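# Place yellow sponge beside blue foam block on desk

## Task

Set the yellow sponge down on the desk where the blue foam block lies, close beside that block with just a narrow gap. Both foam blocks must stay at their original spots and orientation, nothing new may end up on the floor, the cartons must remain standing on their desks, and the robot must not tip or finish leaning. The result only counts if it holds without the robot supporting anything at the end.

## Robot and tools

Robot: a Hello Robot Stretch 3 with a single arm. It has a two-wheel base (0.33 m long, 0.34 m wide), a lift that slides up a mast, and a telescoping arm that reaches out to the robot's right side. The gripper cannot move forward by itself; to shift it forward or back you drive the base. Turning in place pivots about the point midway between the drive wheels, 0.05 m behind the front edge. With the arm pulled in and the wrist folded, a turn sweeps a 0.28 m radius; an unfolded, level wrist reaches past that circle.

Frames: the base frame sits on the floor between the drive wheels, x forward, y to the left, z up. hand_pose is reported in this frame at the point where the closed fingertips meet; with all wrist joints at zero its x axis is up, y points back along the arm toward the mast, z toward the rear. The odometry frame is the base frame as it was at the start of the scene. Heading is positive to the left, in -3.142 to 3.142.

execute_actions: argument actions is a list holding one action or none (empty list just reports state and pictures). Argument cameras picks images: head_camera, nav_camera, wrist_camera or all; omitted/null means all, [] means none. An action may contain base, joints, or both, plus optional contact_limits; their motions begin at once and may finish at different times.
- base takes exactly one command, each a relative offset from where the base last measured itself: translate_m (metres, -1 to 1, positive forward; no sideways motion) or rotate_rad (radians, -3.2 to 3.2, positive counter-clockwise/left).
- joints is a single dictionary of absolute targets keyed by joint name: lift_m 0 to 1.1 (arm height); arm_m 0 to 0.52 (extension); wrist_yaw_rad -1.345 to 4.42 (0 along the arm, positive toward the front, 3.0 folded over the base); wrist_pitch_rad -1.57 to 0.451 (0 level, negative tips fingers down); wrist_roll_rad -2.911 to 2.911 (0 fingers side by side); gripper_m -0.089 to 0.179 (larger is more open; real fingertip gap is about 0.007 less when nearly shut, 0.025 less fully open, zero under 0.007); head_pan_rad -3.953 to 1.73 (0 forward, positive left, -1.57 looks along the arm); head_tilt_rad -1.53 to 0.419 (negative looks down). Done tolerances: 0.004 for lift, arm and gripper, 0.02 for yaw, roll, pan, tilt, 0.05 for pitch.
- contact_limits: only arm_m, a motor-effort percent (1 to 100) at which the arm motion halts with contact_stop; smaller is softer, too small halts immediately. It also caps holding force until the next action.
Unknown keys or out-of-range values get the whole call rejected with no motion. One action runs at most 15 s. A joint or base you omit may still be driving toward an earlier target. If a result reports a stop, the remaining motion calls of that reply are skipped.

wait: seconds from 0 to 10; commands nothing and returns the same report. zoom_image: camera plus region [x0, y0, x1, y1] in pixels of that camera's most recent full image, at most 504 by 504. finished_scene: pass the scene number; ends it irreversibly and reports success.

Reading results: base_status and joint_status tell how each motion ended. done (for the base: wheels turned the commanded amount, slip included); off_target (stopped short, may still push); contact_stop, time_out, torque_fault (target dropped). Arm and lift stop on firm contact and then go slack until commanded again; a slack lift can sag under load or be pushed up by closing fingers on a surface. Base, wrist and head never contact-stop. A wrist servo overloaded for several seconds goes limp for 10 s. on_its_own covers uncommanded joints; held at is the held target, not the position. motor_effort is percent of maximum, positive toward larger joint values, bracket is peak; readings carry fixed bias and noise. Wheel effort positive means pushing forward. base_odometry counts wheel rotation only; turned_by_wheels and turned_by_imu give rotation since last report; base_tilt in degrees (forward, right positive) has a fixed offset up to about 4 degrees. lidar_m lists 12 distances in 30-degree sectors, first straight ahead then counter-clockwise (4th left, 7th behind, 10th right), measured in a plane 0.17 m above the floor, range 0.15 to 12 m, '-' for nothing; it sees table legs not tops, misses clear objects, and the mast or lowered parts can hide sectors 5, 6, 9, 10. wrist_depth_mm (45 to 1000) and head_depth_mm (280 to 4000, sideways image) are 7 by 7 grids of median depth, '-' when invalid.

Cameras: head_camera (896x504) and nav_camera (672x504 fisheye) move with the head pan/tilt; wrist_camera (644x364) rides on the gripper.

Speed: the base is fast only when stowed (lift_m under 0.30, arm_m under 0.03, wrist_yaw_rad over 2.54); otherwise 0.10 m/s and 0.63 rad/s.

Gripping: command a gripper_m smaller than the object width to grasp (smaller squeezes harder, though a stall guard eases off); to let go, open at least 0.02 past the touching value. Neither the reading nor done confirms a grasp. Send a new value to re-squeeze.

Cautions: fold or unfold the wrist only with lift_m between 0.32 and 0.95, pitch -0.4 and roll about 0; once folded the lift can go down to 0.25. With yaw below -0.4 keep pitch at -0.5 or lower. Pushing on something rigid with the gripper above roughly 0.45 m, repeated pushes after a contact_stop, raised contact limits, driving while gripping or pressing a fixed object, or snagging furniture (especially in reverse) can tip the robot; if it leans, back off in small steps, release the contact and lower the lift near 0.2. Avoid dropping, slamming or shoving things hard. Occasionally loose items get a small external nudge. The robot keeps its last command while you deliberate.

Each tool is called after "Emit:" as name([rows], argument=value, ...), one row to a line, values as JSON.

## Session

Emit:
execute_actions(actions=[])

Scene clock: 0.00 s.
base_odometry: x=+0.000 y=+0.000 heading=+0.000 (m, m, rad; odometry frame)
turned_by_wheels: +0.000 (rad since the last result)
turned_by_imu: +0.000 (rad since the last result)
base_tilt: forward=-1.3 right=+0.3 (deg)
lidar_m: 1.55 1.63 1.61 1.58 1.91 1.72 1.53 1.97 2.42 2.44 1.88 2.02
head_depth_mm: 1857 1886 1874 1871 1848 1404 1824 / 1837 1969 1966 1960 1941 1903 1927 / 1826 2060 2036 2033 2017 2012 1998 / 1809 2151 2123 2112 2105 2078 2083 / 1799 2246 2227 2206 2187 2195 2167 / 1785 2319 2327 2325 2299 2289 2254 / 1768 2424 2457 2430 2412 2406 2369
base_status: not commanded
joint_positions: lift_m=+0.596 arm_m=-0.001 wrist_yaw_rad=+2.983 wrist_pitch_rad=-0.367 wrist_roll_rad=-0.005 gripper_m=+0.037 head_pan_rad=-0.014 head_tilt_rad=+0.005
joint_status: not commanded
motor_effort: left_wheel=-1 right_wheel=+0 lift_m=+28 arm_m=+0 wrist_yaw_rad=+1 wrist_pitch_rad=+8 wrist_roll_rad=-1 gripper_m=+0 head_pan_rad=-1 head_tilt_rad=+1 (%)
hand_pose: x=+0.0150 y=+0.0838 z=+0.6203 quat_wxyz=(+0.184, +0.701, +0.074, +0.685) (m; base frame)
wrist_depth_mm: - - - - - - - / - - - - - - - / - - - - - - - / - - - - - - - / 977 - - - - - - / 828 846 - 862 899 886 917 / 709 714 750 746 773 772 783
pictures: head_camera (sideways: a quarter turn clockwise sets it upright), nav_camera (sideways: a quarter turn counterclockwise sets it upright), wrist_camera
Images, in order (width x height): head_camera 896x504, nav_camera 672x504, wrist_camera 644x364.

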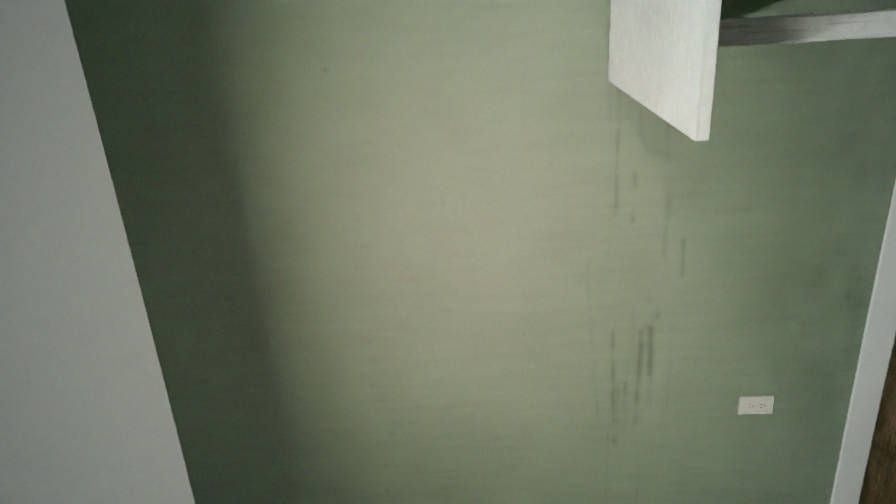

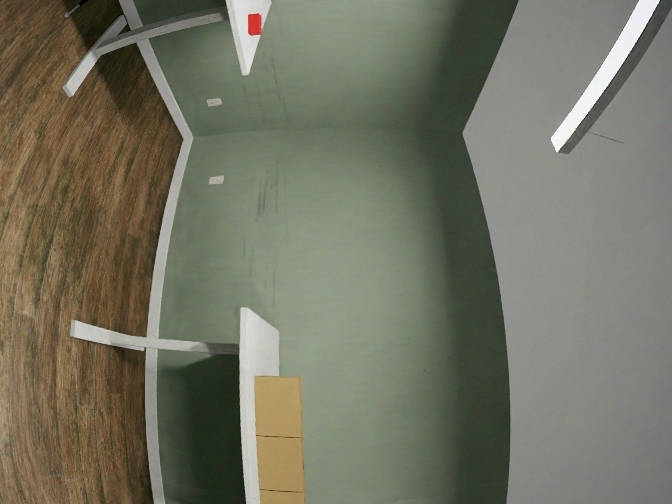

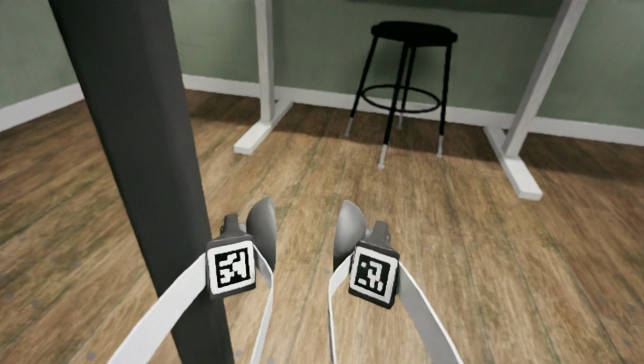

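Emit:
execute_actions([
  {"joints":{"head_pan_rad":1.2,"head_tilt_rad":-0.45}},
], cameras=["head_camera","nav_camera"])

Emit:
execute_actions([
  {"joints":{"head_pan_rad":-0.8,"head_tilt_rad":-0.45}},
], cameras=["head_camera","nav_camera"])

Scene clock: 2.10 s.
base_odometry: x=+0.000 y=+0.000 heading=+0.000 (m, m, rad; odometry frame)
turned_by_wheels: +0.000 (rad since the last result)
turned_by_imu: +0.000 (rad since the last result)
base_tilt: forward=-1.3 right=+0.3 (deg)
lidar_m: 1.55 1.63 1.61 1.59 1.91 1.72 1.53 1.97 2.41 2.44 1.88 2.02
head_depth_mm: 1638 1730 1213 2029 2115 1708 1398 / 1629 1737 1220 2008 2112 1713 1396 / 1639 1744 1223 1976 1939 1627 1408 / 1641 1743 1226 2014 2098 1743 1421 / 1646 1751 1233 2025 2173 1762 1422 / 1634 1756 1260 2052 2159 1772 1433 / 1642 1753 1750 1633 2123 1781 1449
base_status: not commanded
joint_positions: lift_m=+0.596 arm_m=-0.001 wrist_yaw_rad=+2.983 wrist_pitch_rad=-0.367 wrist_roll_rad=-0.005 gripper_m=+0.037 head_pan_rad=+1.193 head_tilt_rad=-0.444
joint_status: all done
motor_effort: left_wheel=-1(0) right_wheel=+0(0) lift_m=+28(29) arm_m=+0(0) wrist_yaw_rad=+0(0) wrist_pitch_rad=+8(8) wrist_roll_rad=-1(1) gripper_m=+0(0) head_pan_rad=+3(38) head_tilt_rad=-4(27) (%)
hand_pose: x=+0.0150 y=+0.0838 z=+0.6203 quat_wxyz=(+0.184, +0.701, +0.074, +0.685) (m; base frame)
wrist_depth_mm: - - - - - - - / - - - - - - - / - - - - - - - / - - - - - - - / 969 - - - - - - / 830 831 - 848 886 909 924 / 716 719 754 746 752 782 793
pictures: head_camera (sideways: a quarter turn clockwise sets it upright), nav_camera (sideways: a quarter turn counterclockwise sets it upright)
Images, in order (width x height): head_camera 896x504, nav_camera 672x504.

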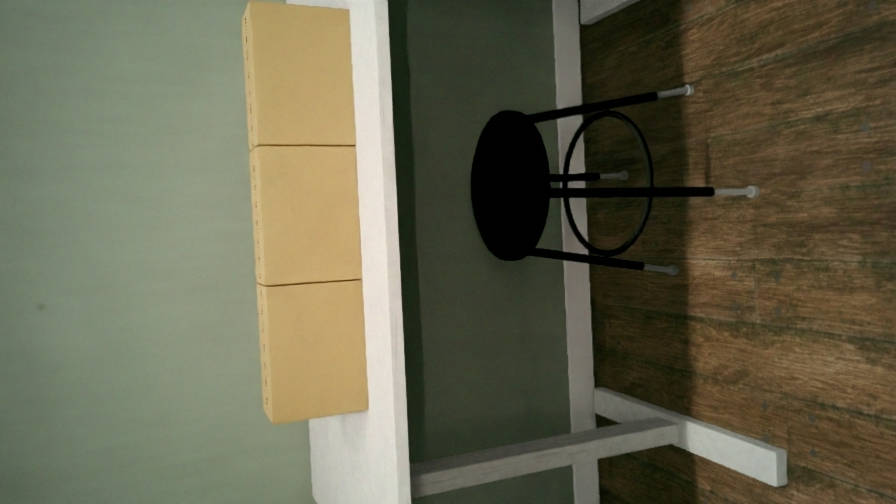

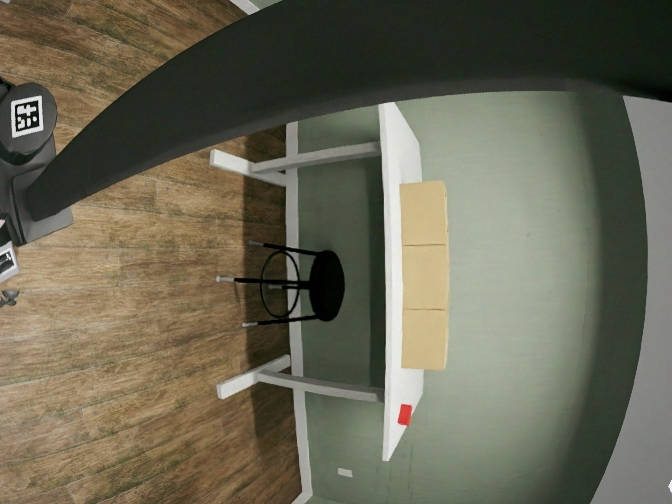

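Scene clock: 3.57 s.
base_odometry: x=+0.000 y=+0.000 heading=+0.000 (m, m, rad; odometry frame)
turned_by_wheels: +0.000 (rad since the last result)
turned_by_imu: +0.000 (rad since the last result)
base_tilt: forward=-1.3 right=+0.4 (deg)
lidar_m: 1.55 1.62 1.61 1.59 1.91 1.72 1.54 1.97 2.41 2.45 1.88 2.02
head_depth_mm: 2117 2266 2414 2637 2207 1703 1393 / 2023 2161 1506 2459 2108 1714 1400 / 1944 2053 1437 2400 2258 1731 1406 / 1867 1969 1384 2288 2260 1740 1418 / 1803 1898 1319 2189 2262 1757 1428 / 1736 1843 1275 2074 2188 1781 1441 / 1671 1768 1232 1996 2113 1800 1450
base_status: not commanded
joint_positions: lift_m=+0.596 arm_m=-0.001 wrist_yaw_rad=+2.983 wrist_pitch_rad=-0.367 wrist_roll_rad=-0.005 gripper_m=+0.037 head_pan_rad=-0.793 head_tilt_rad=-0.444
joint_status: all done
motor_effort: left_wheel=+0(0) right_wheel=+0(0) lift_m=+29(29) arm_m=+0(0) wrist_yaw_rad=+1(0) wrist_pitch_rad=+8(8) wrist_roll_rad=-1(1) gripper_m=+0(0) head_pan_rad=-4(38) head_tilt_rad=-3(5) (%)
hand_pose: x=+0.0150 y=+0.0838 z=+0.6203 quat_wxyz=(+0.184, +0.701, +0.074, +0.685) (m; base frame)
wrist_depth_mm: - - - - - - - / - - - - - - - / - - - - - - - / - - - - - - - / 984 - - - - - - / 826 832 - 869 900 897 913 / 725 722 732 751 764 770 786
pictures: head_camera (sideways: a quarter turn clockwise sets it upright), nav_camera (sideways: a quarter turn counterclockwise sets it upright)
Images, in order (width x height): head_camera 896x504, nav_camera 672x504.

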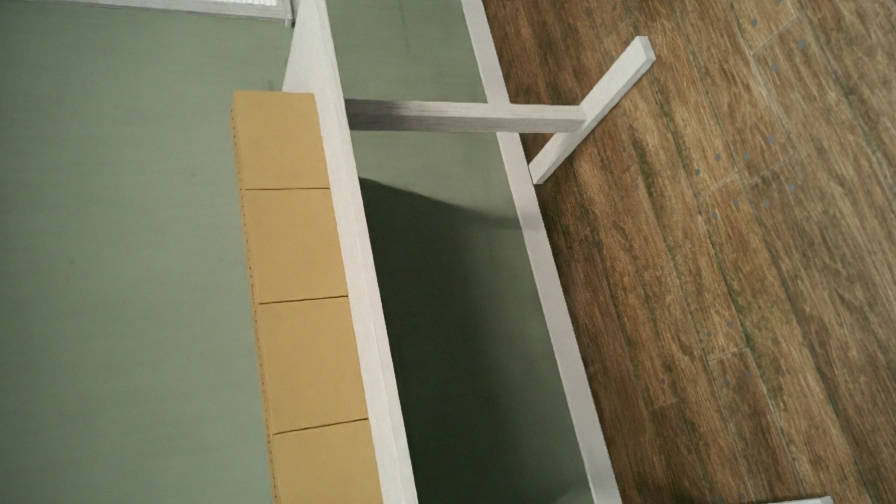

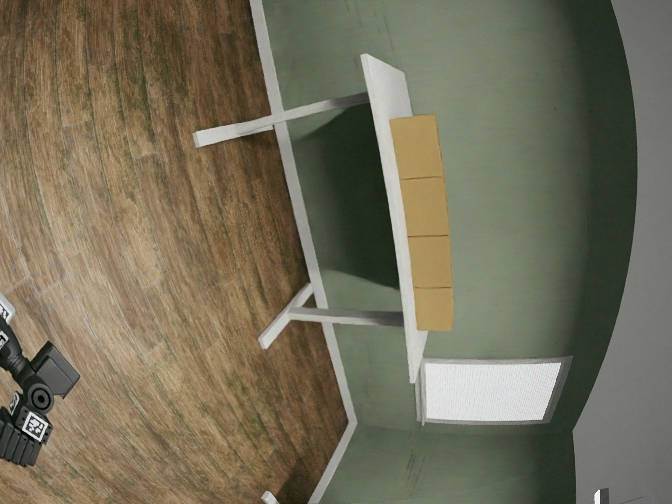

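Emit:
execute_actions([
  {"joints":{"head_pan_rad":-2.2,"head_tilt_rad":-0.4}},
], cameras=["head_camera","nav_camera"])

Emit:
execute_actions([
  {"joints":{"head_pan_rad":-3.4,"head_tilt_rad":-0.4}},
], cameras=["head_camera","nav_camera"])

Scene clock: 5.57 s.
base_odometry: x=+0.000 y=+0.000 heading=+0.000 (m, m, rad; odometry frame)
turned_by_wheels: +0.000 (rad since the last result)
turned_by_imu: +0.000 (rad since the last result)
base_tilt: forward=-1.3 right=+0.3 (deg)
lidar_m: 1.54 1.62 1.61 1.58 1.91 1.72 1.53 1.97 2.42 2.45 1.88 2.02
head_depth_mm: 2666 2833 3041 3165 2330 1766 1436 / 2623 2781 2965 3136 2350 1780 1437 / 2553 2721 2854 3080 2366 1797 1445 / 2500 2652 2750 2954 2396 1815 1463 / 2451 2585 2683 2956 2431 1825 1461 / 2398 2529 2619 2865 2461 1856 1478 / 2333 2476 2557 2777 2491 1867 1494
base_status: not commanded
joint_positions: lift_m=+0.596 arm_m=-0.001 wrist_yaw_rad=+2.983 wrist_pitch_rad=-0.367 wrist_roll_rad=-0.005 gripper_m=+0.037 head_pan_rad=-2.193 head_tilt_rad=-0.409
joint_status: all done
motor_effort: left_wheel=+0(0) right_wheel=+0(0) lift_m=+28(28) arm_m=+0(0) wrist_yaw_rad=+1(1) wrist_pitch_rad=+8(8) wrist_roll_rad=-1(1) gripper_m=+0(0) head_pan_rad=-2(36) head_tilt_rad=+3(7) (%)
hand_pose: x=+0.0150 y=+0.0838 z=+0.6203 quat_wxyz=(+0.184, +0.701, +0.074, +0.685) (m; base frame)
wrist_depth_mm: - - - - - - - / - - - - - - - / - - - - - - - / - - - - - - - / 997 - - - - - - / 835 813 - 854 912 900 920 / 715 724 752 749 757 783 793
pictures: head_camera (sideways: a quarter turn clockwise sets it upright), nav_camera (sideways: a quarter turn counterclockwise sets it upright)
Images, in order (width x height): head_camera 896x504, nav_camera 672x504.

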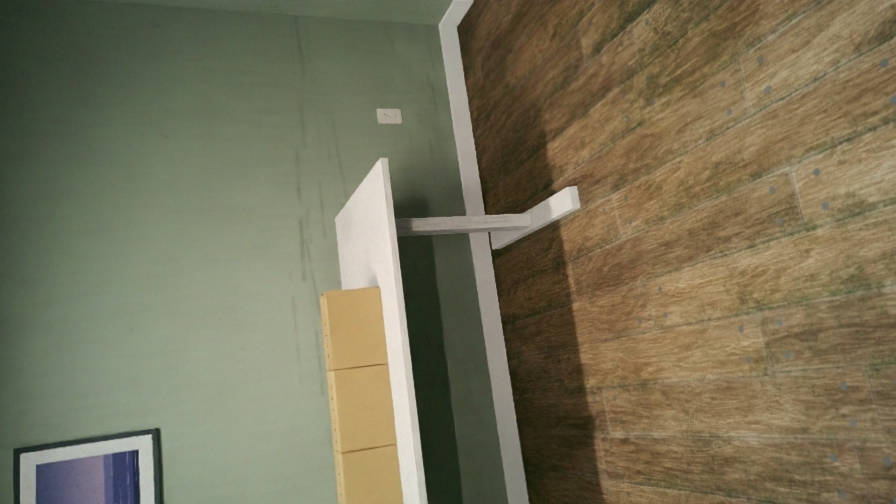

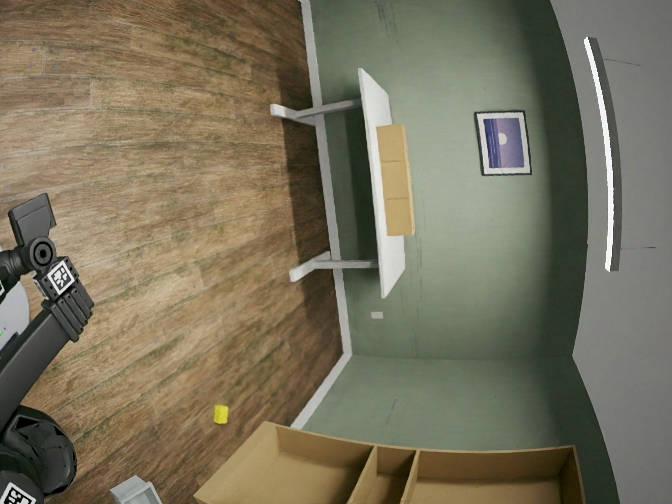

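Scene clock: 6.73 s.
base_odometry: x=+0.000 y=+0.000 heading=+0.000 (m, m, rad; odometry frame)
turned_by_wheels: +0.000 (rad since the last result)
turned_by_imu: +0.000 (rad since the last result)
base_tilt: forward=-1.3 right=+0.3 (deg)
lidar_m: 1.54 1.63 1.61 1.59 1.91 1.72 1.53 1.97 2.42 2.45 1.88 2.02
head_depth_mm: 1437 1511 1620 1737 1862 1776 1427 / 1459 1549 1641 1763 1895 1780 1441 / 1491 1575 1691 1812 1949 1804 1452 / 1501 1596 1706 1823 1989 1824 1384 / 1525 1622 1729 1848 1976 1832 1430 / 1508 1512 1604 1711 1976 1789 1481 / 1496 1623 1716 1869 2018 1835 1488
base_status: not commanded
joint_positions: lift_m=+0.596 arm_m=-0.001 wrist_yaw_rad=+2.983 wrist_pitch_rad=-0.367 wrist_roll_rad=-0.005 gripper_m=+0.037 head_pan_rad=-3.393 head_tilt_rad=-0.409
joint_status: all done
motor_effort: left_wheel=+0(1) right_wheel=+0(1) lift_m=+29(28) arm_m=+0(0) wrist_yaw_rad=+0(0) wrist_pitch_rad=+8(8) wrist_roll_rad=-1(1) gripper_m=+0(1) head_pan_rad=-2(36) head_tilt_rad=+3(4) (%)
hand_pose: x=+0.0150 y=+0.0838 z=+0.6203 quat_wxyz=(+0.184, +0.701, +0.074, +0.685) (m; base frame)
wrist_depth_mm: - - - - - - - / - - - - - - - / - - - - - - - / - - - - - - - / 957 - - - - - - / 819 829 - 857 892 902 930 / 715 719 750 749 757 776 794
pictures: head_camera (sideways: a quarter turn clockwise sets it upright), nav_camera (sideways: a quarter turn counterclockwise sets it upright)
Images, in order (width x height): head_camera 896x504, nav_camera 672x504.

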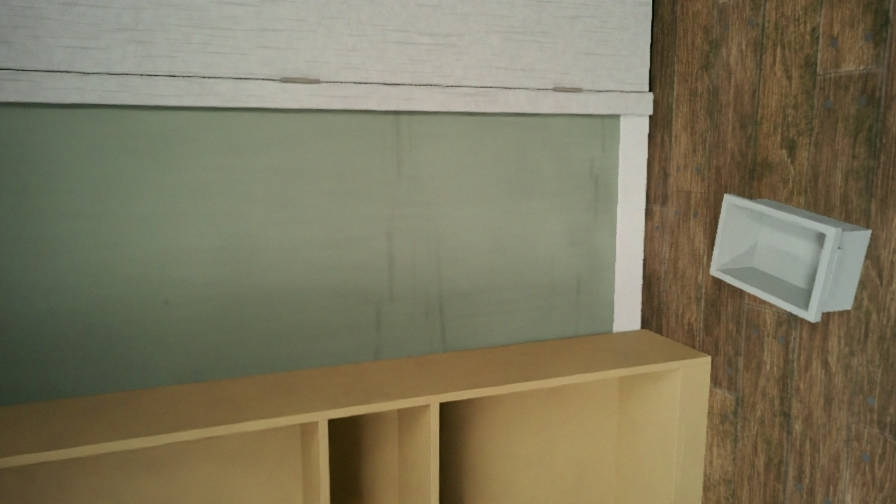

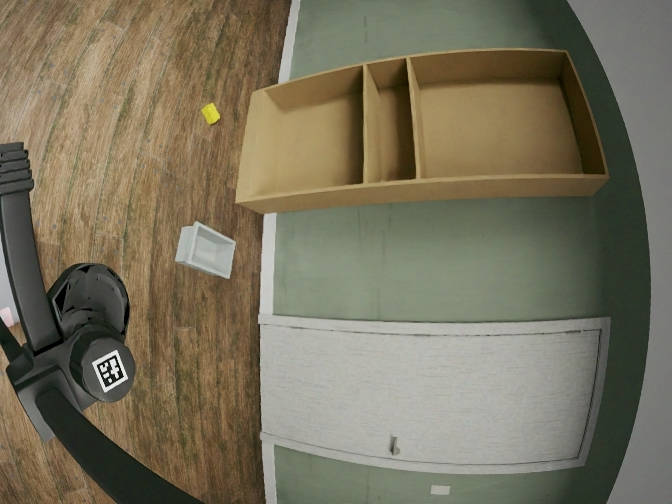

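Emit:
execute_actions([
  {"joints":{"head_pan_rad":-2.85,"head_tilt_rad":-0.75}},
], cameras=["head_camera"])

Scene clock: 8.10 s.
base_odometry: x=+0.000 y=+0.000 heading=+0.000 (m, m, rad; odometry frame)
turned_by_wheels: +0.000 (rad since the last result)
turned_by_imu: +0.000 (rad since the last result)
base_tilt: forward=-1.3 right=+0.3 (deg)
lidar_m: 1.54 1.62 1.61 1.59 1.91 1.72 1.53 1.97 2.42 2.45 1.89 2.02
head_depth_mm: 1336 1527 1746 1862 1519 1340 1229 / 1624 1803 2017 1881 1599 1350 1196 / 1713 1946 2144 1965 1604 1363 1184 / 1789 2022 2220 1989 1616 1376 1190 / 2022 2336 2493 2003 1631 1380 1197 / 2232 2572 2616 2018 1658 1387 1207 / 2448 2842 2651 2042 1660 1398 1210
base_status: not commanded
joint_positions: lift_m=+0.596 arm_m=-0.001 wrist_yaw_rad=+2.983 wrist_pitch_rad=-0.367 wrist_roll_rad=-0.005 gripper_m=+0.037 head_pan_rad=-2.857 head_tilt_rad=-0.740
joint_status: all done
motor_effort: left_wheel=+0(0) right_wheel=+0(0) lift_m=+28(29) arm_m=+0(0) wrist_yaw_rad=+1(0) wrist_pitch_rad=+8(8) wrist_roll_rad=-1(1) gripper_m=+0(0) head_pan_rad=+3(30) head_tilt_rad=-4(26) (%)
hand_pose: x=+0.0150 y=+0.0838 z=+0.6203 quat_wxyz=(+0.184, +0.701, +0.074, +0.685) (m; base frame)
wrist_depth_mm: - - - - - - - / - - - - - - - / - - - - - - - / - - - - - - - / 952 - - - - - - / 826 822 - 857 874 897 926 / 716 721 753 748 754 776 784
pictures: head_camera (sideways: a quarter turn clockwise sets it upright)
Images, in order (width x height): head_camera 896x504.

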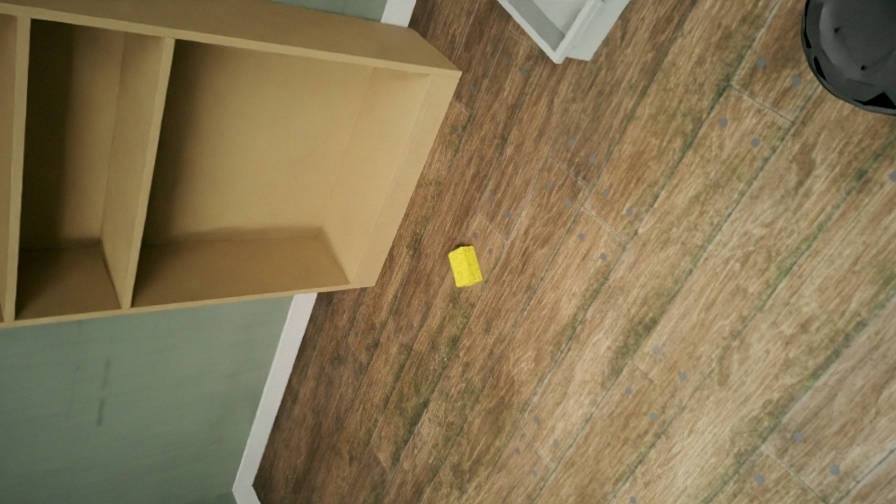

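Emit:
zoom_image(camera="head_camera", region=[420, 220, 520, 310])

Region (420, 220, 520, 310) of head_camera's 896x504 image, scaled by 5.040, with more detail than that image has; it fills the top 454 rows of this view, and the rest is white.

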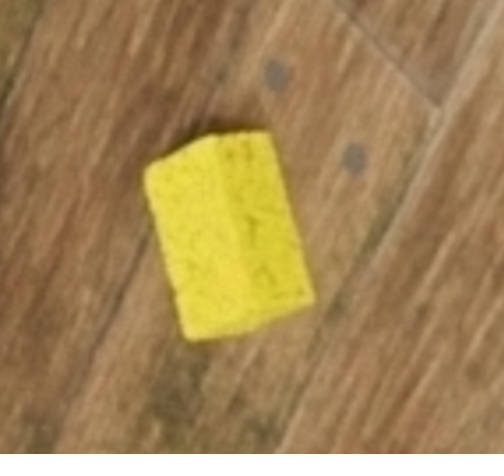

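Emit:
execute_actions([
  {"base":{"rotate_rad":-2.52},"joints":{"lift_m":0.28,"wrist_pitch_rad":-0.4,"head_pan_rad":-0.4,"head_tilt_rad":-0.8}},
], cameras=["head_camera"])

Emit:
execute_actions([
  {"base":{"translate_m":1.0},"joints":{"head_pan_rad":-0.9,"head_tilt_rad":-1.1}},
], cameras=["head_camera","nav_camera"])

Scene clock: 15.07 s.
base_odometry: x=+0.000 y=+0.000 heading=-2.520 (m, m, rad; odometry frame)
turned_by_wheels: -2.520 (rad since the last result)
turned_by_imu: -2.552 (rad since the last result)
base_tilt: forward=-1.4 right=+0.3 (deg)
lidar_m: 1.97 2.42 2.44 1.89 1.55 2.05 1.61 1.26 1.58 1.85 1.72 1.53
head_depth_mm: 1474 1687 1911 1816 1478 1313 1150 / 1500 1685 1896 1832 1516 1320 1155 / 1615 1868 2050 1846 1542 1329 1158 / 1706 1998 2154 1870 1560 1331 1169 / 1779 2028 2161 1867 1569 1343 1172 / 2003 2375 2397 1907 1586 1354 1178 / 2203 2568 2433 1935 1590 1365 1189
base_status: done
joint_positions: lift_m=+0.281 arm_m=-0.001 wrist_yaw_rad=+2.983 wrist_pitch_rad=-0.415 wrist_roll_rad=-0.005 gripper_m=+0.037 head_pan_rad=-0.407 head_tilt_rad=-0.790
joint_status: all done
motor_effort: left_wheel=+3(11) right_wheel=-3(6) lift_m=+12(25) arm_m=+0(0) wrist_yaw_rad=+0(0) wrist_pitch_rad=+7(9) wrist_roll_rad=-1(1) gripper_m=+0(0) head_pan_rad=+3(37) head_tilt_rad=-5(13) (%)
hand_pose: x=+0.0142 y=+0.0782 z=+0.2941 quat_wxyz=(+0.200, +0.699, +0.091, +0.680) (m; base frame)
wrist_depth_mm: - - - - - - - / - - - - - - - / 787 - 836 870 910 934 960 / 637 632 668 690 705 728 755 / 527 529 - 562 575 585 608 / 459 483 - 468 493 500 503 / - - - 420 421 430 441
pictures: head_camera (sideways: a quarter turn clockwise sets it upright)
Images, in order (width x height): head_camera 896x504.

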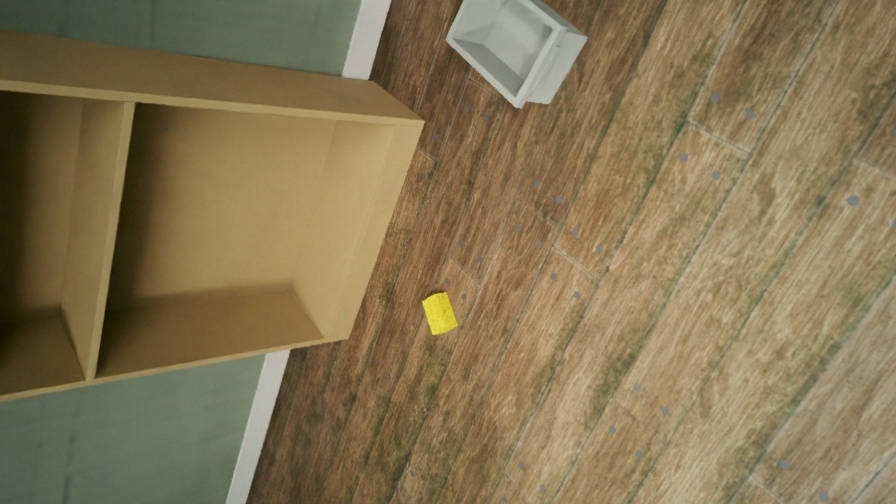

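Scene clock: 20.07 s.
base_odometry: x=-0.813 y=-0.583 heading=-2.520 (m, m, rad; odometry frame)
turned_by_wheels: +0.000 (rad since the last result)
turned_by_imu: +0.003 (rad since the last result)
base_tilt: forward=-1.4 right=+0.4 (deg)
lidar_m: 1.53 1.52 1.96 2.64 2.60 2.33 2.61 2.18 1.80 1.25 0.89 1.01
head_depth_mm: 951 1129 1515 1428 1293 1177 - / 839 1279 1464 1417 1298 1200 - / 849 1292 1472 1425 1307 1197 - / 860 1306 1485 1441 1307 1204 1113 / 869 1318 1495 1455 1311 1205 1108 / 879 1333 1503 1476 1335 1219 1114 / 889 1230 1393 1493 1345 1221 1121
base_status: done
joint_positions: lift_m=+0.281 arm_m=-0.001 wrist_yaw_rad=+2.983 wrist_pitch_rad=-0.415 wrist_roll_rad=-0.005 gripper_m=+0.037 head_pan_rad=-0.894 head_tilt_rad=-1.087
joint_status: all done
motor_effort: left_wheel=+3(12) right_wheel=-3(6) lift_m=+13(12) arm_m=-1(1) wrist_yaw_rad=+1(0) wrist_pitch_rad=+8(8) wrist_roll_rad=-1(1) gripper_m=+0(0) head_pan_rad=-2(27) head_tilt_rad=-6(25) (%)
hand_pose: x=+0.0141 y=+0.0782 z=+0.2940 quat_wxyz=(+0.200, +0.699, +0.091, +0.680) (m; base frame)
wrist_depth_mm: - - - - - - - / - - - - - - - / 783 - 840 871 902 932 954 / 642 633 664 678 697 732 737 / 531 536 - 560 576 584 610 / 454 485 - 466 492 494 510 / - - - 417 425 430 437
pictures: head_camera (sideways: a quarter turn clockwise sets it upright), nav_camera (sideways: a quarter turn counterclockwise sets it upright)
Images, in order (width x height): head_camera 896x504, nav_camera 672x504.

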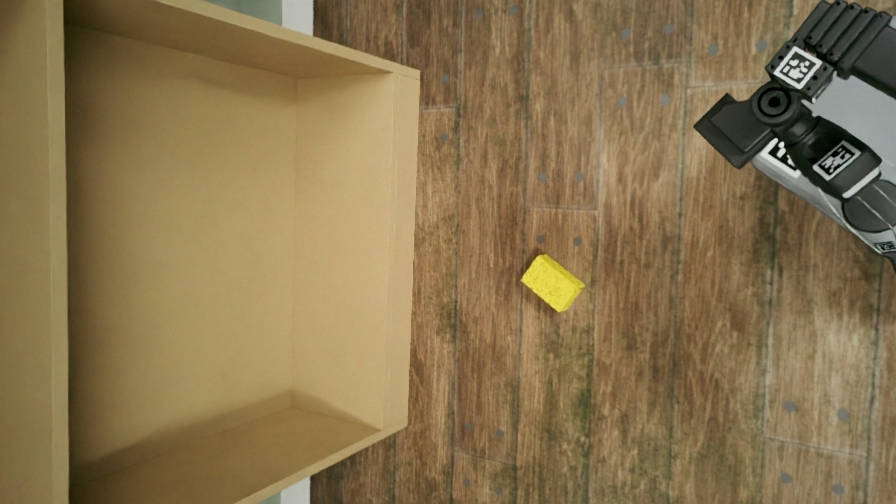

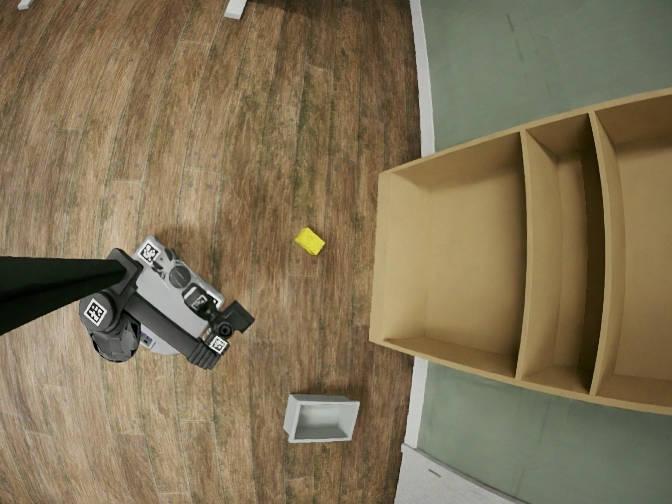

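Emit:
execute_actions([
  {"base":{"translate_m":0.37},"joints":{"lift_m":0.36,"head_pan_rad":-1.5,"head_tilt_rad":-1.25}},
], cameras=[])

Emit:
execute_actions([
  {"joints":{"wrist_yaw_rad":0.0,"arm_m":0.08}},
], cameras=[])

Emit:
execute_actions([
  {"joints":{"wrist_pitch_rad":-1.57,"gripper_m":0.14,"arm_m":0.12}},
])

Scene clock: 26.37 s.
base_odometry: x=-1.113 y=-0.798 heading=-2.519 (m, m, rad; odometry frame)
turned_by_wheels: +0.000 (rad since the last result)
turned_by_imu: +0.001 (rad since the last result)
base_tilt: forward=-1.4 right=+0.4 (deg)
lidar_m: 1.25 1.22 1.74 1.87 2.82 2.65 2.99 2.62 1.50 0.85 0.92 0.69
head_depth_mm: 1495 1555 1432 1328 1238 1167 - / 1005 1549 1443 1332 1275 - - / 1036 1256 1403 1350 1277 - - / 1110 1365 1372 1361 1247 1184 1100 / 1044 1259 1362 1348 1269 1187 1114 / 982 1174 1343 1330 1280 1191 1119 / 673 1099 1333 1301 1287 1199 1129
base_status: done
joint_positions: lift_m=+0.359 arm_m=-0.001 wrist_yaw_rad=+2.983 wrist_pitch_rad=-0.415 wrist_roll_rad=-0.005 gripper_m=+0.037 head_pan_rad=-1.494 head_tilt_rad=-1.235
joint_status: all done
motor_effort: left_wheel=+3(12) right_wheel=-3(7) lift_m=+42(40) arm_m=+0(0) wrist_yaw_rad=+0(1) wrist_pitch_rad=+8(8) wrist_roll_rad=-1(1) gripper_m=+0(0) head_pan_rad=-2(30) head_tilt_rad=-7(17) (%)
hand_pose: x=+0.0141 y=+0.0781 z=+0.3726 quat_wxyz=(+0.200, +0.699, +0.091, +0.680) (m; base frame)
wrist_depth_mm: - - - - - - - / - - - - - - - / 935 - - - - - - / 758 751 798 816 825 851 873 / 625 638 - 664 691 702 723 / 538 543 - 562 577 587 604 / 475 - - 497 499 509 519
pictures: none
No camera images: the call's "cameras" was empty. Leave "cameras" out to get every camera's image.

Scene clock: 28.87 s.
base_odometry: x=-1.113 y=-0.798 heading=-2.519 (m, m, rad; odometry frame)
turned_by_wheels: +0.000 (rad since the last result)
turned_by_imu: +0.000 (rad since the last result)
base_tilt: forward=-1.3 right=+0.4 (deg)
lidar_m: 1.25 1.22 1.74 1.87 2.81 2.65 2.97 2.62 1.50 0.85 0.91 0.69
head_depth_mm: 1494 1559 1436 1331 1243 1170 - / 1003 1547 1442 1341 - - - / 1035 1253 1393 1358 1239 - - / 1112 1372 1371 1355 1249 1183 1102 / 1039 1260 1356 1351 1269 1188 1114 / 981 1174 1354 1333 1273 1191 1121 / 674 1095 1326 1299 1282 1200 1128
base_status: not commanded
joint_positions: lift_m=+0.359 arm_m=+0.080 wrist_yaw_rad=+0.004 wrist_pitch_rad=-0.415 wrist_roll_rad=-0.005 gripper_m=+0.037 head_pan_rad=-1.494 head_tilt_rad=-1.235
joint_status: all done
motor_effort: left_wheel=+3(3) right_wheel=-2(3) lift_m=+42(42) arm_m=+2(4) wrist_yaw_rad=-2(2) wrist_pitch_rad=+8(8) wrist_roll_rad=-1(1) gripper_m=+0(0) head_pan_rad=-2(3) head_tilt_rad=-7(7) (%)
hand_pose: x=-0.0206 y=-0.4495 z=+0.3726 quat_wxyz=(+0.694, +0.148, -0.690, -0.144) (m; base frame)
wrist_depth_mm: 469 524 597 538 932 - - / 498 564 646 586 - - - / 534 610 712 666 - - - / 561 615 635 647 838 743 869 / 499 507 540 620 680 646 611 / 431 467 524 564 584 587 559 / 440 476 483 493 502 507 518
pictures: none
No camera images: the call's "cameras" was empty. Leave "cameras" out to get every camera's image.

Scene clock: 30.37 s.
base_odometry: x=-1.113 y=-0.798 heading=-2.519 (m, m, rad; odometry frame)
turned_by_wheels: +0.000 (rad since the last result)
turned_by_imu: +0.000 (rad since the last result)
base_tilt: forward=-1.4 right=+0.4 (deg)
lidar_m: 1.25 1.22 1.74 1.87 2.81 2.67 2.98 2.62 1.50 0.84 0.91 0.69
head_depth_mm: 1492 1546 1427 1327 1239 1171 - / 1001 1534 1442 1351 - - - / 1037 1254 1401 1362 1240 - - / 1110 1369 1368 1355 1256 1183 1104 / 1044 1262 1354 1356 1265 1189 1114 / 982 1175 1349 1331 1271 1191 1116 / 673 1095 1324 1307 1284 1200 1128
base_status: not commanded
joint_positions: lift_m=+0.359 arm_m=+0.120 wrist_yaw_rad=+0.003 wrist_pitch_rad=-1.550 wrist_roll_rad=-0.005 gripper_m=+0.140 head_pan_rad=-1.494 head_tilt_rad=-1.235
joint_status: all done
joint sent to its limit — the command would take wrist_pitch_rad past its lower limit, so that joint was sent only as far as its limit.
motor_effort: left_wheel=+3(3) right_wheel=-3(3) lift_m=+41(42) arm_m=+3(3) wrist_yaw_rad=-2(3) wrist_pitch_rad=-3(6) wrist_roll_rad=-1(1) gripper_m=+0(98) head_pan_rad=-4(3) head_tilt_rad=-7(7) (%)
hand_pose: x=-0.0217 y=-0.2459 z=+0.2414 quat_wxyz=(+0.507, +0.497, -0.503, -0.493) (m; base frame)
wrist_depth_mm: 365 362 364 367 370 369 371 / 376 377 339 379 381 382 385 / 389 386 384 393 389 394 393 / 395 401 405 401 407 408 411 / 416 413 415 412 415 417 422 / 427 430 430 - - 438 439 / 442 443 445 - - - 456
pictures: head_camera (sideways: a quarter turn clockwise sets it upright), nav_camera (sideways: a quarter turn counterclockwise sets it upright), wrist_camera
Images, in order (width x height): head_camera 896x504, nav_camera 672x504, wrist_camera 644x364.

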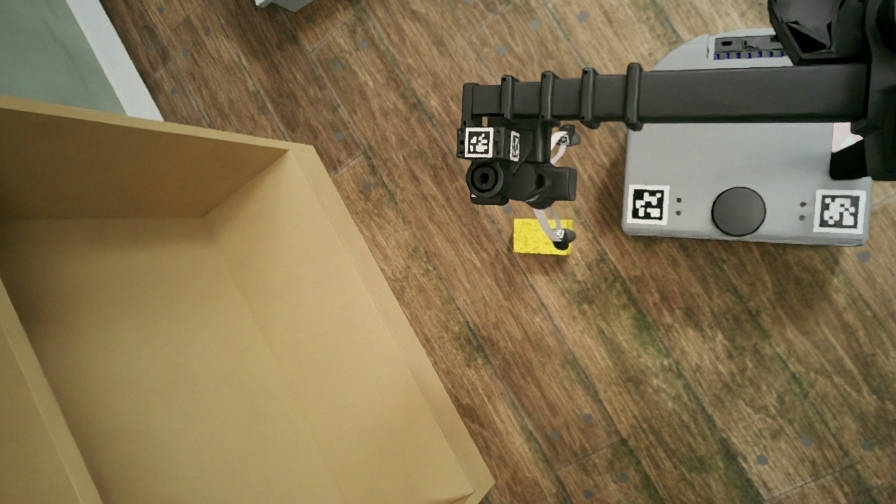

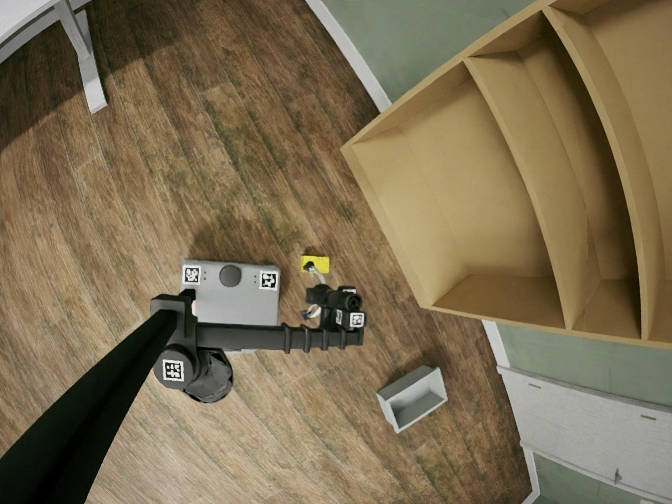

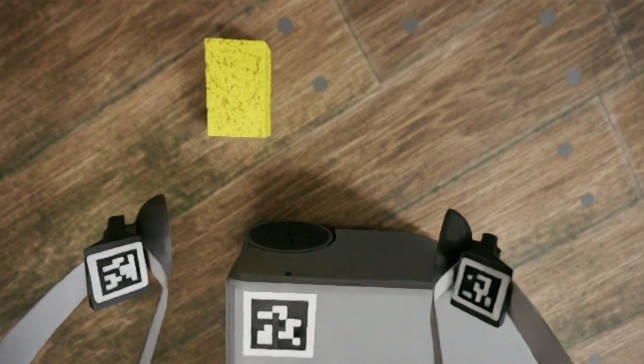

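Emit:
execute_actions([
  {"base":{"translate_m":0.078},"joints":{"arm_m":0.2,"lift_m":0.22}},
], cameras=["head_camera","wrist_camera"])

Scene clock: 33.47 s.
base_odometry: x=-1.177 y=-0.844 heading=-2.519 (m, m, rad; odometry frame)
turned_by_wheels: +0.000 (rad since the last result)
turned_by_imu: +0.000 (rad since the last result)
base_tilt: forward=-1.3 right=+0.4 (deg)
lidar_m: 1.20 1.17 1.17 1.87 2.40 2.73 3.04 2.69 1.43 0.86 0.81 0.63
head_depth_mm: 1378 1551 1436 1331 1236 1170 - / 984 1185 1404 1352 1249 - - / 1112 1367 1366 1368 1240 - - / 1056 1301 1353 1358 1257 1186 1103 / 994 1201 1352 1334 1266 1187 1116 / 666 1117 1333 1307 1272 1192 1118 / 655 1044 1276 1296 1284 1201 1121
base_status: done
joint_positions: lift_m=+0.221 arm_m=+0.200 wrist_yaw_rad=+0.003 wrist_pitch_rad=-1.552 wrist_roll_rad=-0.005 gripper_m=+0.140 head_pan_rad=-1.494 head_tilt_rad=-1.235
joint_status: all done
motor_effort: left_wheel=+3(9) right_wheel=-3(3) lift_m=+11(38) arm_m=+3(3) wrist_yaw_rad=-2(1) wrist_pitch_rad=-3(3) wrist_roll_rad=-1(1) gripper_m=+0(1) head_pan_rad=-4(3) head_tilt_rad=-7(7) (%)
hand_pose: x=-0.0217 y=-0.3255 z=+0.1027 quat_wxyz=(+0.507, +0.497, -0.503, -0.494) (m; base frame)
wrist_depth_mm: 238 238 239 240 242 242 244 / 245 246 248 247 248 251 251 / 253 256 253 253 257 259 260 / 261 260 262 221 266 268 267 / 270 270 271 228 274 276 277 / 279 283 282 282 286 287 288 / 291 292 294 294 293 296 300
pictures: head_camera (sideways: a quarter turn clockwise sets it upright), wrist_camera
Images, in order (width x height): head_camera 896x504, wrist_camera 644x364.

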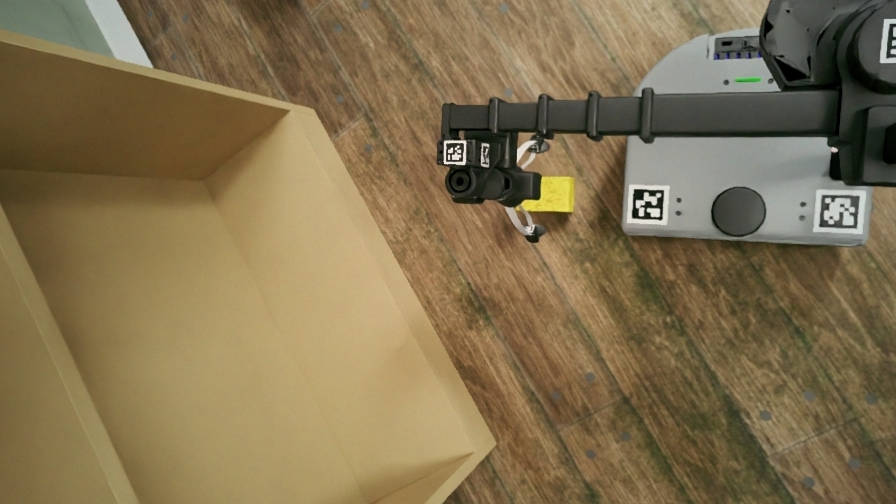

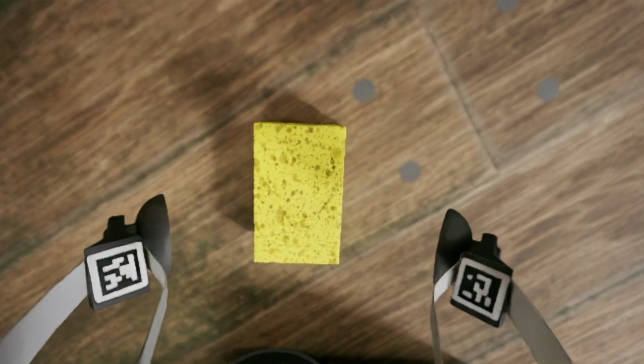

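Emit:
execute_actions([
  {"joints":{"lift_m":0.14}},
], cameras=["wrist_camera"])

Scene clock: 36.20 s.
base_odometry: x=-1.177 y=-0.844 heading=-2.519 (m, m, rad; odometry frame)
turned_by_wheels: +0.000 (rad since the last result)
turned_by_imu: +0.000 (rad since the last result)
base_tilt: forward=-1.3 right=+0.4 (deg)
lidar_m: 1.19 1.17 1.17 1.87 2.40 2.74 3.04 2.69 1.42 0.86 0.81 0.63
head_depth_mm: 1371 1553 1430 1330 1238 1170 - / 985 1180 1407 1345 1243 - - / 1111 1372 1376 1364 1241 - - / 1059 1295 1345 1351 1258 1185 1109 / 989 1197 1354 1329 1268 1187 1116 / 666 1114 1330 1301 1275 1191 1118 / 655 1044 1284 1302 1290 1199 1124
base_status: not commanded
joint_positions: lift_m=+0.141 arm_m=+0.200 wrist_yaw_rad=+0.003 wrist_pitch_rad=-1.552 wrist_roll_rad=-0.005 gripper_m=+0.140 head_pan_rad=-1.494 head_tilt_rad=-1.235
joint_status: all done
motor_effort: left_wheel=+3(3) right_wheel=-2(3) lift_m=+11(10) arm_m=+3(3) wrist_yaw_rad=-1(1) wrist_pitch_rad=-2(2) wrist_roll_rad=-1(1) gripper_m=+1(1) head_pan_rad=-2(2) head_tilt_rad=-8(8) (%)
hand_pose: x=-0.0217 y=-0.3255 z=+0.0227 quat_wxyz=(+0.507, +0.497, -0.503, -0.494) (m; base frame)
wrist_depth_mm: 165 166 166 167 168 169 170 / 170 171 172 172 173 174 175 / 176 177 175 141 179 180 180 / 182 182 140 139 184 185 186 / 188 187 145 144 191 192 193 / 193 196 150 149 199 199 199 / 203 204 203 204 205 207 207
pictures: wrist_camera
Images, in order (width x height): wrist_camera 644x364.

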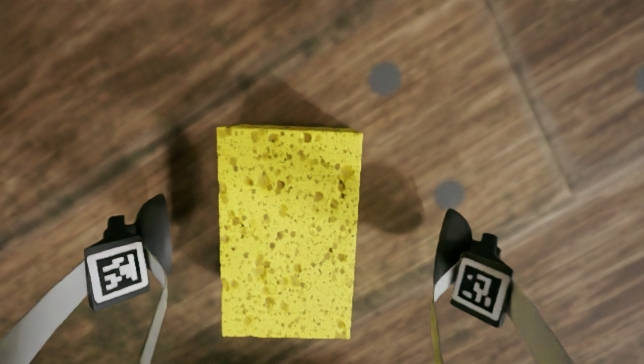

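Emit:
execute_actions([
  {"joints":{"lift_m":0.13,"gripper_m":0.03}},
], cameras=["wrist_camera"])

Scene clock: 38.33 s.
base_odometry: x=-1.177 y=-0.844 heading=-2.519 (m, m, rad; odometry frame)
turned_by_wheels: +0.000 (rad since the last result)
turned_by_imu: +0.000 (rad since the last result)
base_tilt: forward=-1.4 right=+0.4 (deg)
lidar_m: 1.20 1.17 1.17 1.87 2.40 2.72 3.07 2.69 1.43 0.86 0.81 0.63
head_depth_mm: 1376 1552 1436 1329 1239 1167 - / 986 1182 1408 1347 1245 - - / 1113 1367 1371 1362 1242 - - / 1061 1302 1345 1353 1258 1183 1107 / 988 1200 1352 1336 1268 1183 1116 / 668 1112 1338 1305 1274 1190 1124 / 656 1045 1282 1305 1286 1201 1125
base_status: not commanded
joint_positions: lift_m=+0.131 arm_m=+0.200 wrist_yaw_rad=+0.003 wrist_pitch_rad=-1.557 wrist_roll_rad=-0.005 gripper_m=+0.032 head_pan_rad=-1.494 head_tilt_rad=-1.235
joint_status: all done
motor_effort: left_wheel=+2(3) right_wheel=-2(3) lift_m=+6(16) arm_m=+2(3) wrist_yaw_rad=-1(1) wrist_pitch_rad=+0(2) wrist_roll_rad=-1(1) gripper_m=-30(98) head_pan_rad=-3(3) head_tilt_rad=-8(8) (%)
hand_pose: x=-0.0217 y=-0.3243 z=+0.0131 quat_wxyz=(+0.505, +0.498, -0.501, -0.495) (m; base frame)
wrist_depth_mm: 159 159 160 160 161 161 161 / 164 165 165 165 166 167 166 / 169 169 169 139 171 171 172 / 174 175 132 131 176 178 179 / 181 181 135 135 182 183 184 / 187 188 141 140 189 190 191 / 192 194 194 146 197 197 199
pictures: wrist_camera
Images, in order (width x height): wrist_camera 644x364.

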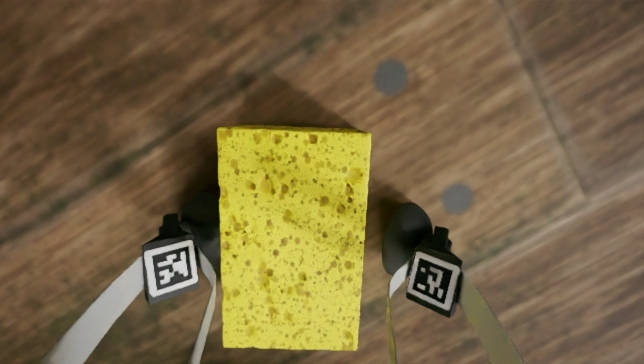

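Emit:
execute_actions([
  {"joints":{"lift_m":0.142,"gripper_m":0.025}},
], cameras=["wrist_camera"])

Scene clock: 40.23 s.
base_odometry: x=-1.177 y=-0.844 heading=-2.519 (m, m, rad; odometry frame)
turned_by_wheels: +0.000 (rad since the last result)
turned_by_imu: +0.000 (rad since the last result)
base_tilt: forward=-1.3 right=+0.4 (deg)
lidar_m: 1.19 1.17 1.17 1.87 2.40 2.73 3.05 2.69 1.43 0.86 0.81 0.63
head_depth_mm: 1376 1560 1432 1326 1236 1169 - / 988 1183 1416 1348 1246 - - / 1111 1367 1373 1363 1245 - - / 1058 1298 1356 1349 1259 1181 1103 / 990 1197 1348 1338 1268 1185 1116 / 666 1117 1335 1306 1277 1194 1124 / 655 1048 1283 1300 1278 1201 1128
base_status: not commanded
joint_positions: lift_m=+0.141 arm_m=+0.200 wrist_yaw_rad=+0.003 wrist_pitch_rad=-1.555 wrist_roll_rad=-0.005 gripper_m=+0.026 head_pan_rad=-1.494 head_tilt_rad=-1.236
joint_status: all done
motor_effort: left_wheel=+2(2) right_wheel=-2(3) lift_m=+42(44) arm_m=+2(3) wrist_yaw_rad=-1(1) wrist_pitch_rad=+0(0) wrist_roll_rad=-1(1) gripper_m=-20(77) head_pan_rad=-2(2) head_tilt_rad=-7(8) (%)
hand_pose: x=-0.0217 y=-0.3246 z=+0.0235 quat_wxyz=(+0.506, +0.498, -0.502, -0.495) (m; base frame)
wrist_depth_mm: 166 167 167 167 168 169 170 / 170 172 172 172 174 174 175 / 176 177 175 124 179 181 181 / 183 183 125 123 185 187 187 / 189 190 127 127 191 193 193 / 195 195 133 132 196 200 201 / 202 203 200 137 207 208 209
pictures: wrist_camera
Images, in order (width x height): wrist_camera 644x364.

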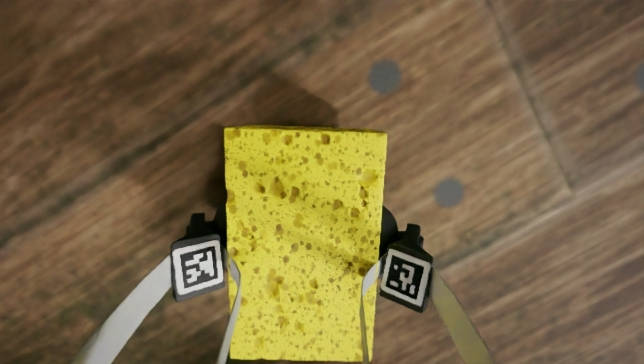

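Emit:
execute_actions([
  {"joints":{"lift_m":0.4,"head_pan_rad":1.2,"head_tilt_rad":-0.45}},
])

Scene clock: 44.70 s.
base_odometry: x=-1.177 y=-0.844 heading=-2.519 (m, m, rad; odometry frame)
turned_by_wheels: +0.000 (rad since the last result)
turned_by_imu: +0.000 (rad since the last result)
base_tilt: forward=-1.4 right=+0.3 (deg)
lidar_m: 1.19 1.17 1.17 1.87 2.39 2.73 3.07 2.69 1.43 0.86 0.81 0.63
head_depth_mm: 1419 1509 1608 1362 1012 1685 1349 / 1498 1602 1722 1178 1112 1697 1384 / 1588 1709 1822 1181 1959 1700 1397 / 1677 1820 1951 1255 2064 1715 1407 / 1810 1973 2087 1352 2210 1735 1418 / 1957 2112 2266 1468 2085 1748 1422 / 2095 2306 2546 1720 2295 1765 1430
base_status: not commanded
joint_positions: lift_m=+0.399 arm_m=+0.200 wrist_yaw_rad=+0.003 wrist_pitch_rad=-1.555 wrist_roll_rad=-0.005 gripper_m=+0.026 head_pan_rad=+1.193 head_tilt_rad=-0.458
joint_status: all done
motor_effort: left_wheel=+2(2) right_wheel=-2(2) lift_m=+42(43) arm_m=+3(2) wrist_yaw_rad=-2(1) wrist_pitch_rad=+0(1) wrist_roll_rad=-1(1) gripper_m=-20(20) head_pan_rad=+1(36) head_tilt_rad=+4(35) (%)
hand_pose: x=-0.0217 y=-0.3247 z=+0.2815 quat_wxyz=(+0.506, +0.498, -0.502, -0.495) (m; base frame)
wrist_depth_mm: 398 401 401 405 406 405 410 / 410 412 414 417 420 422 422 / 426 425 424 124 433 432 439 / 442 441 125 123 444 443 452 / 452 455 127 128 455 465 469 / 471 468 133 132 - 486 478 / 487 490 481 137 - 499 500
pictures: head_camera (sideways: a quarter turn clockwise sets it upright), nav_camera (sideways: a quarter turn counterclockwise sets it upright), wrist_camera
Images, in order (width x height): head_camera 896x504, nav_camera 672x504, wrist_camera 644x364.

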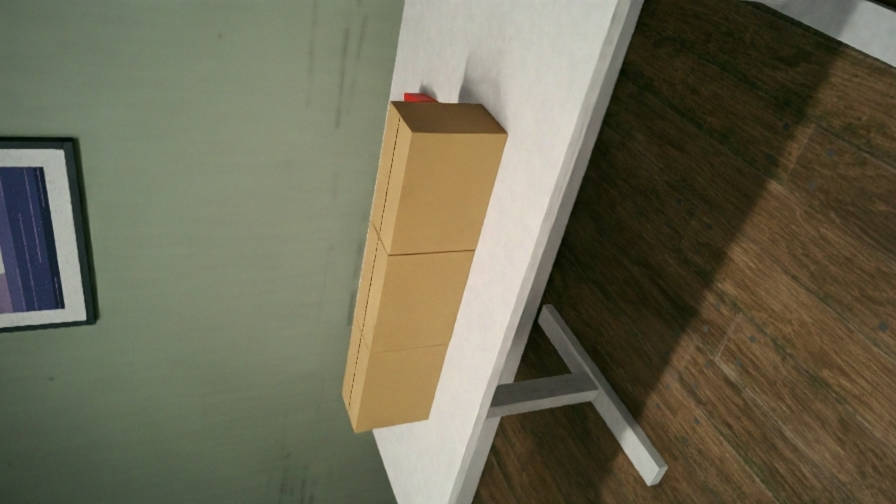

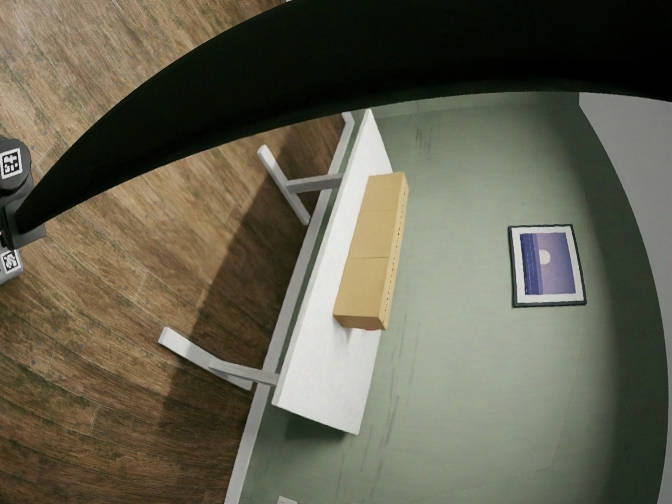

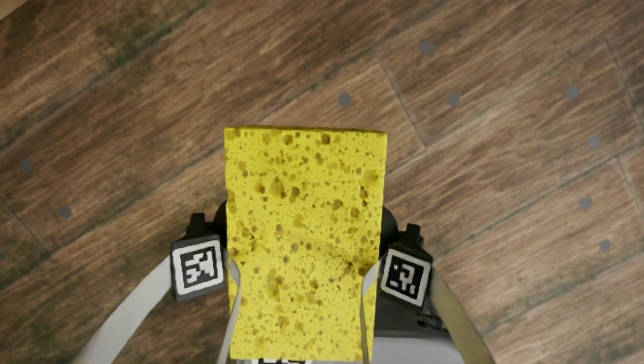

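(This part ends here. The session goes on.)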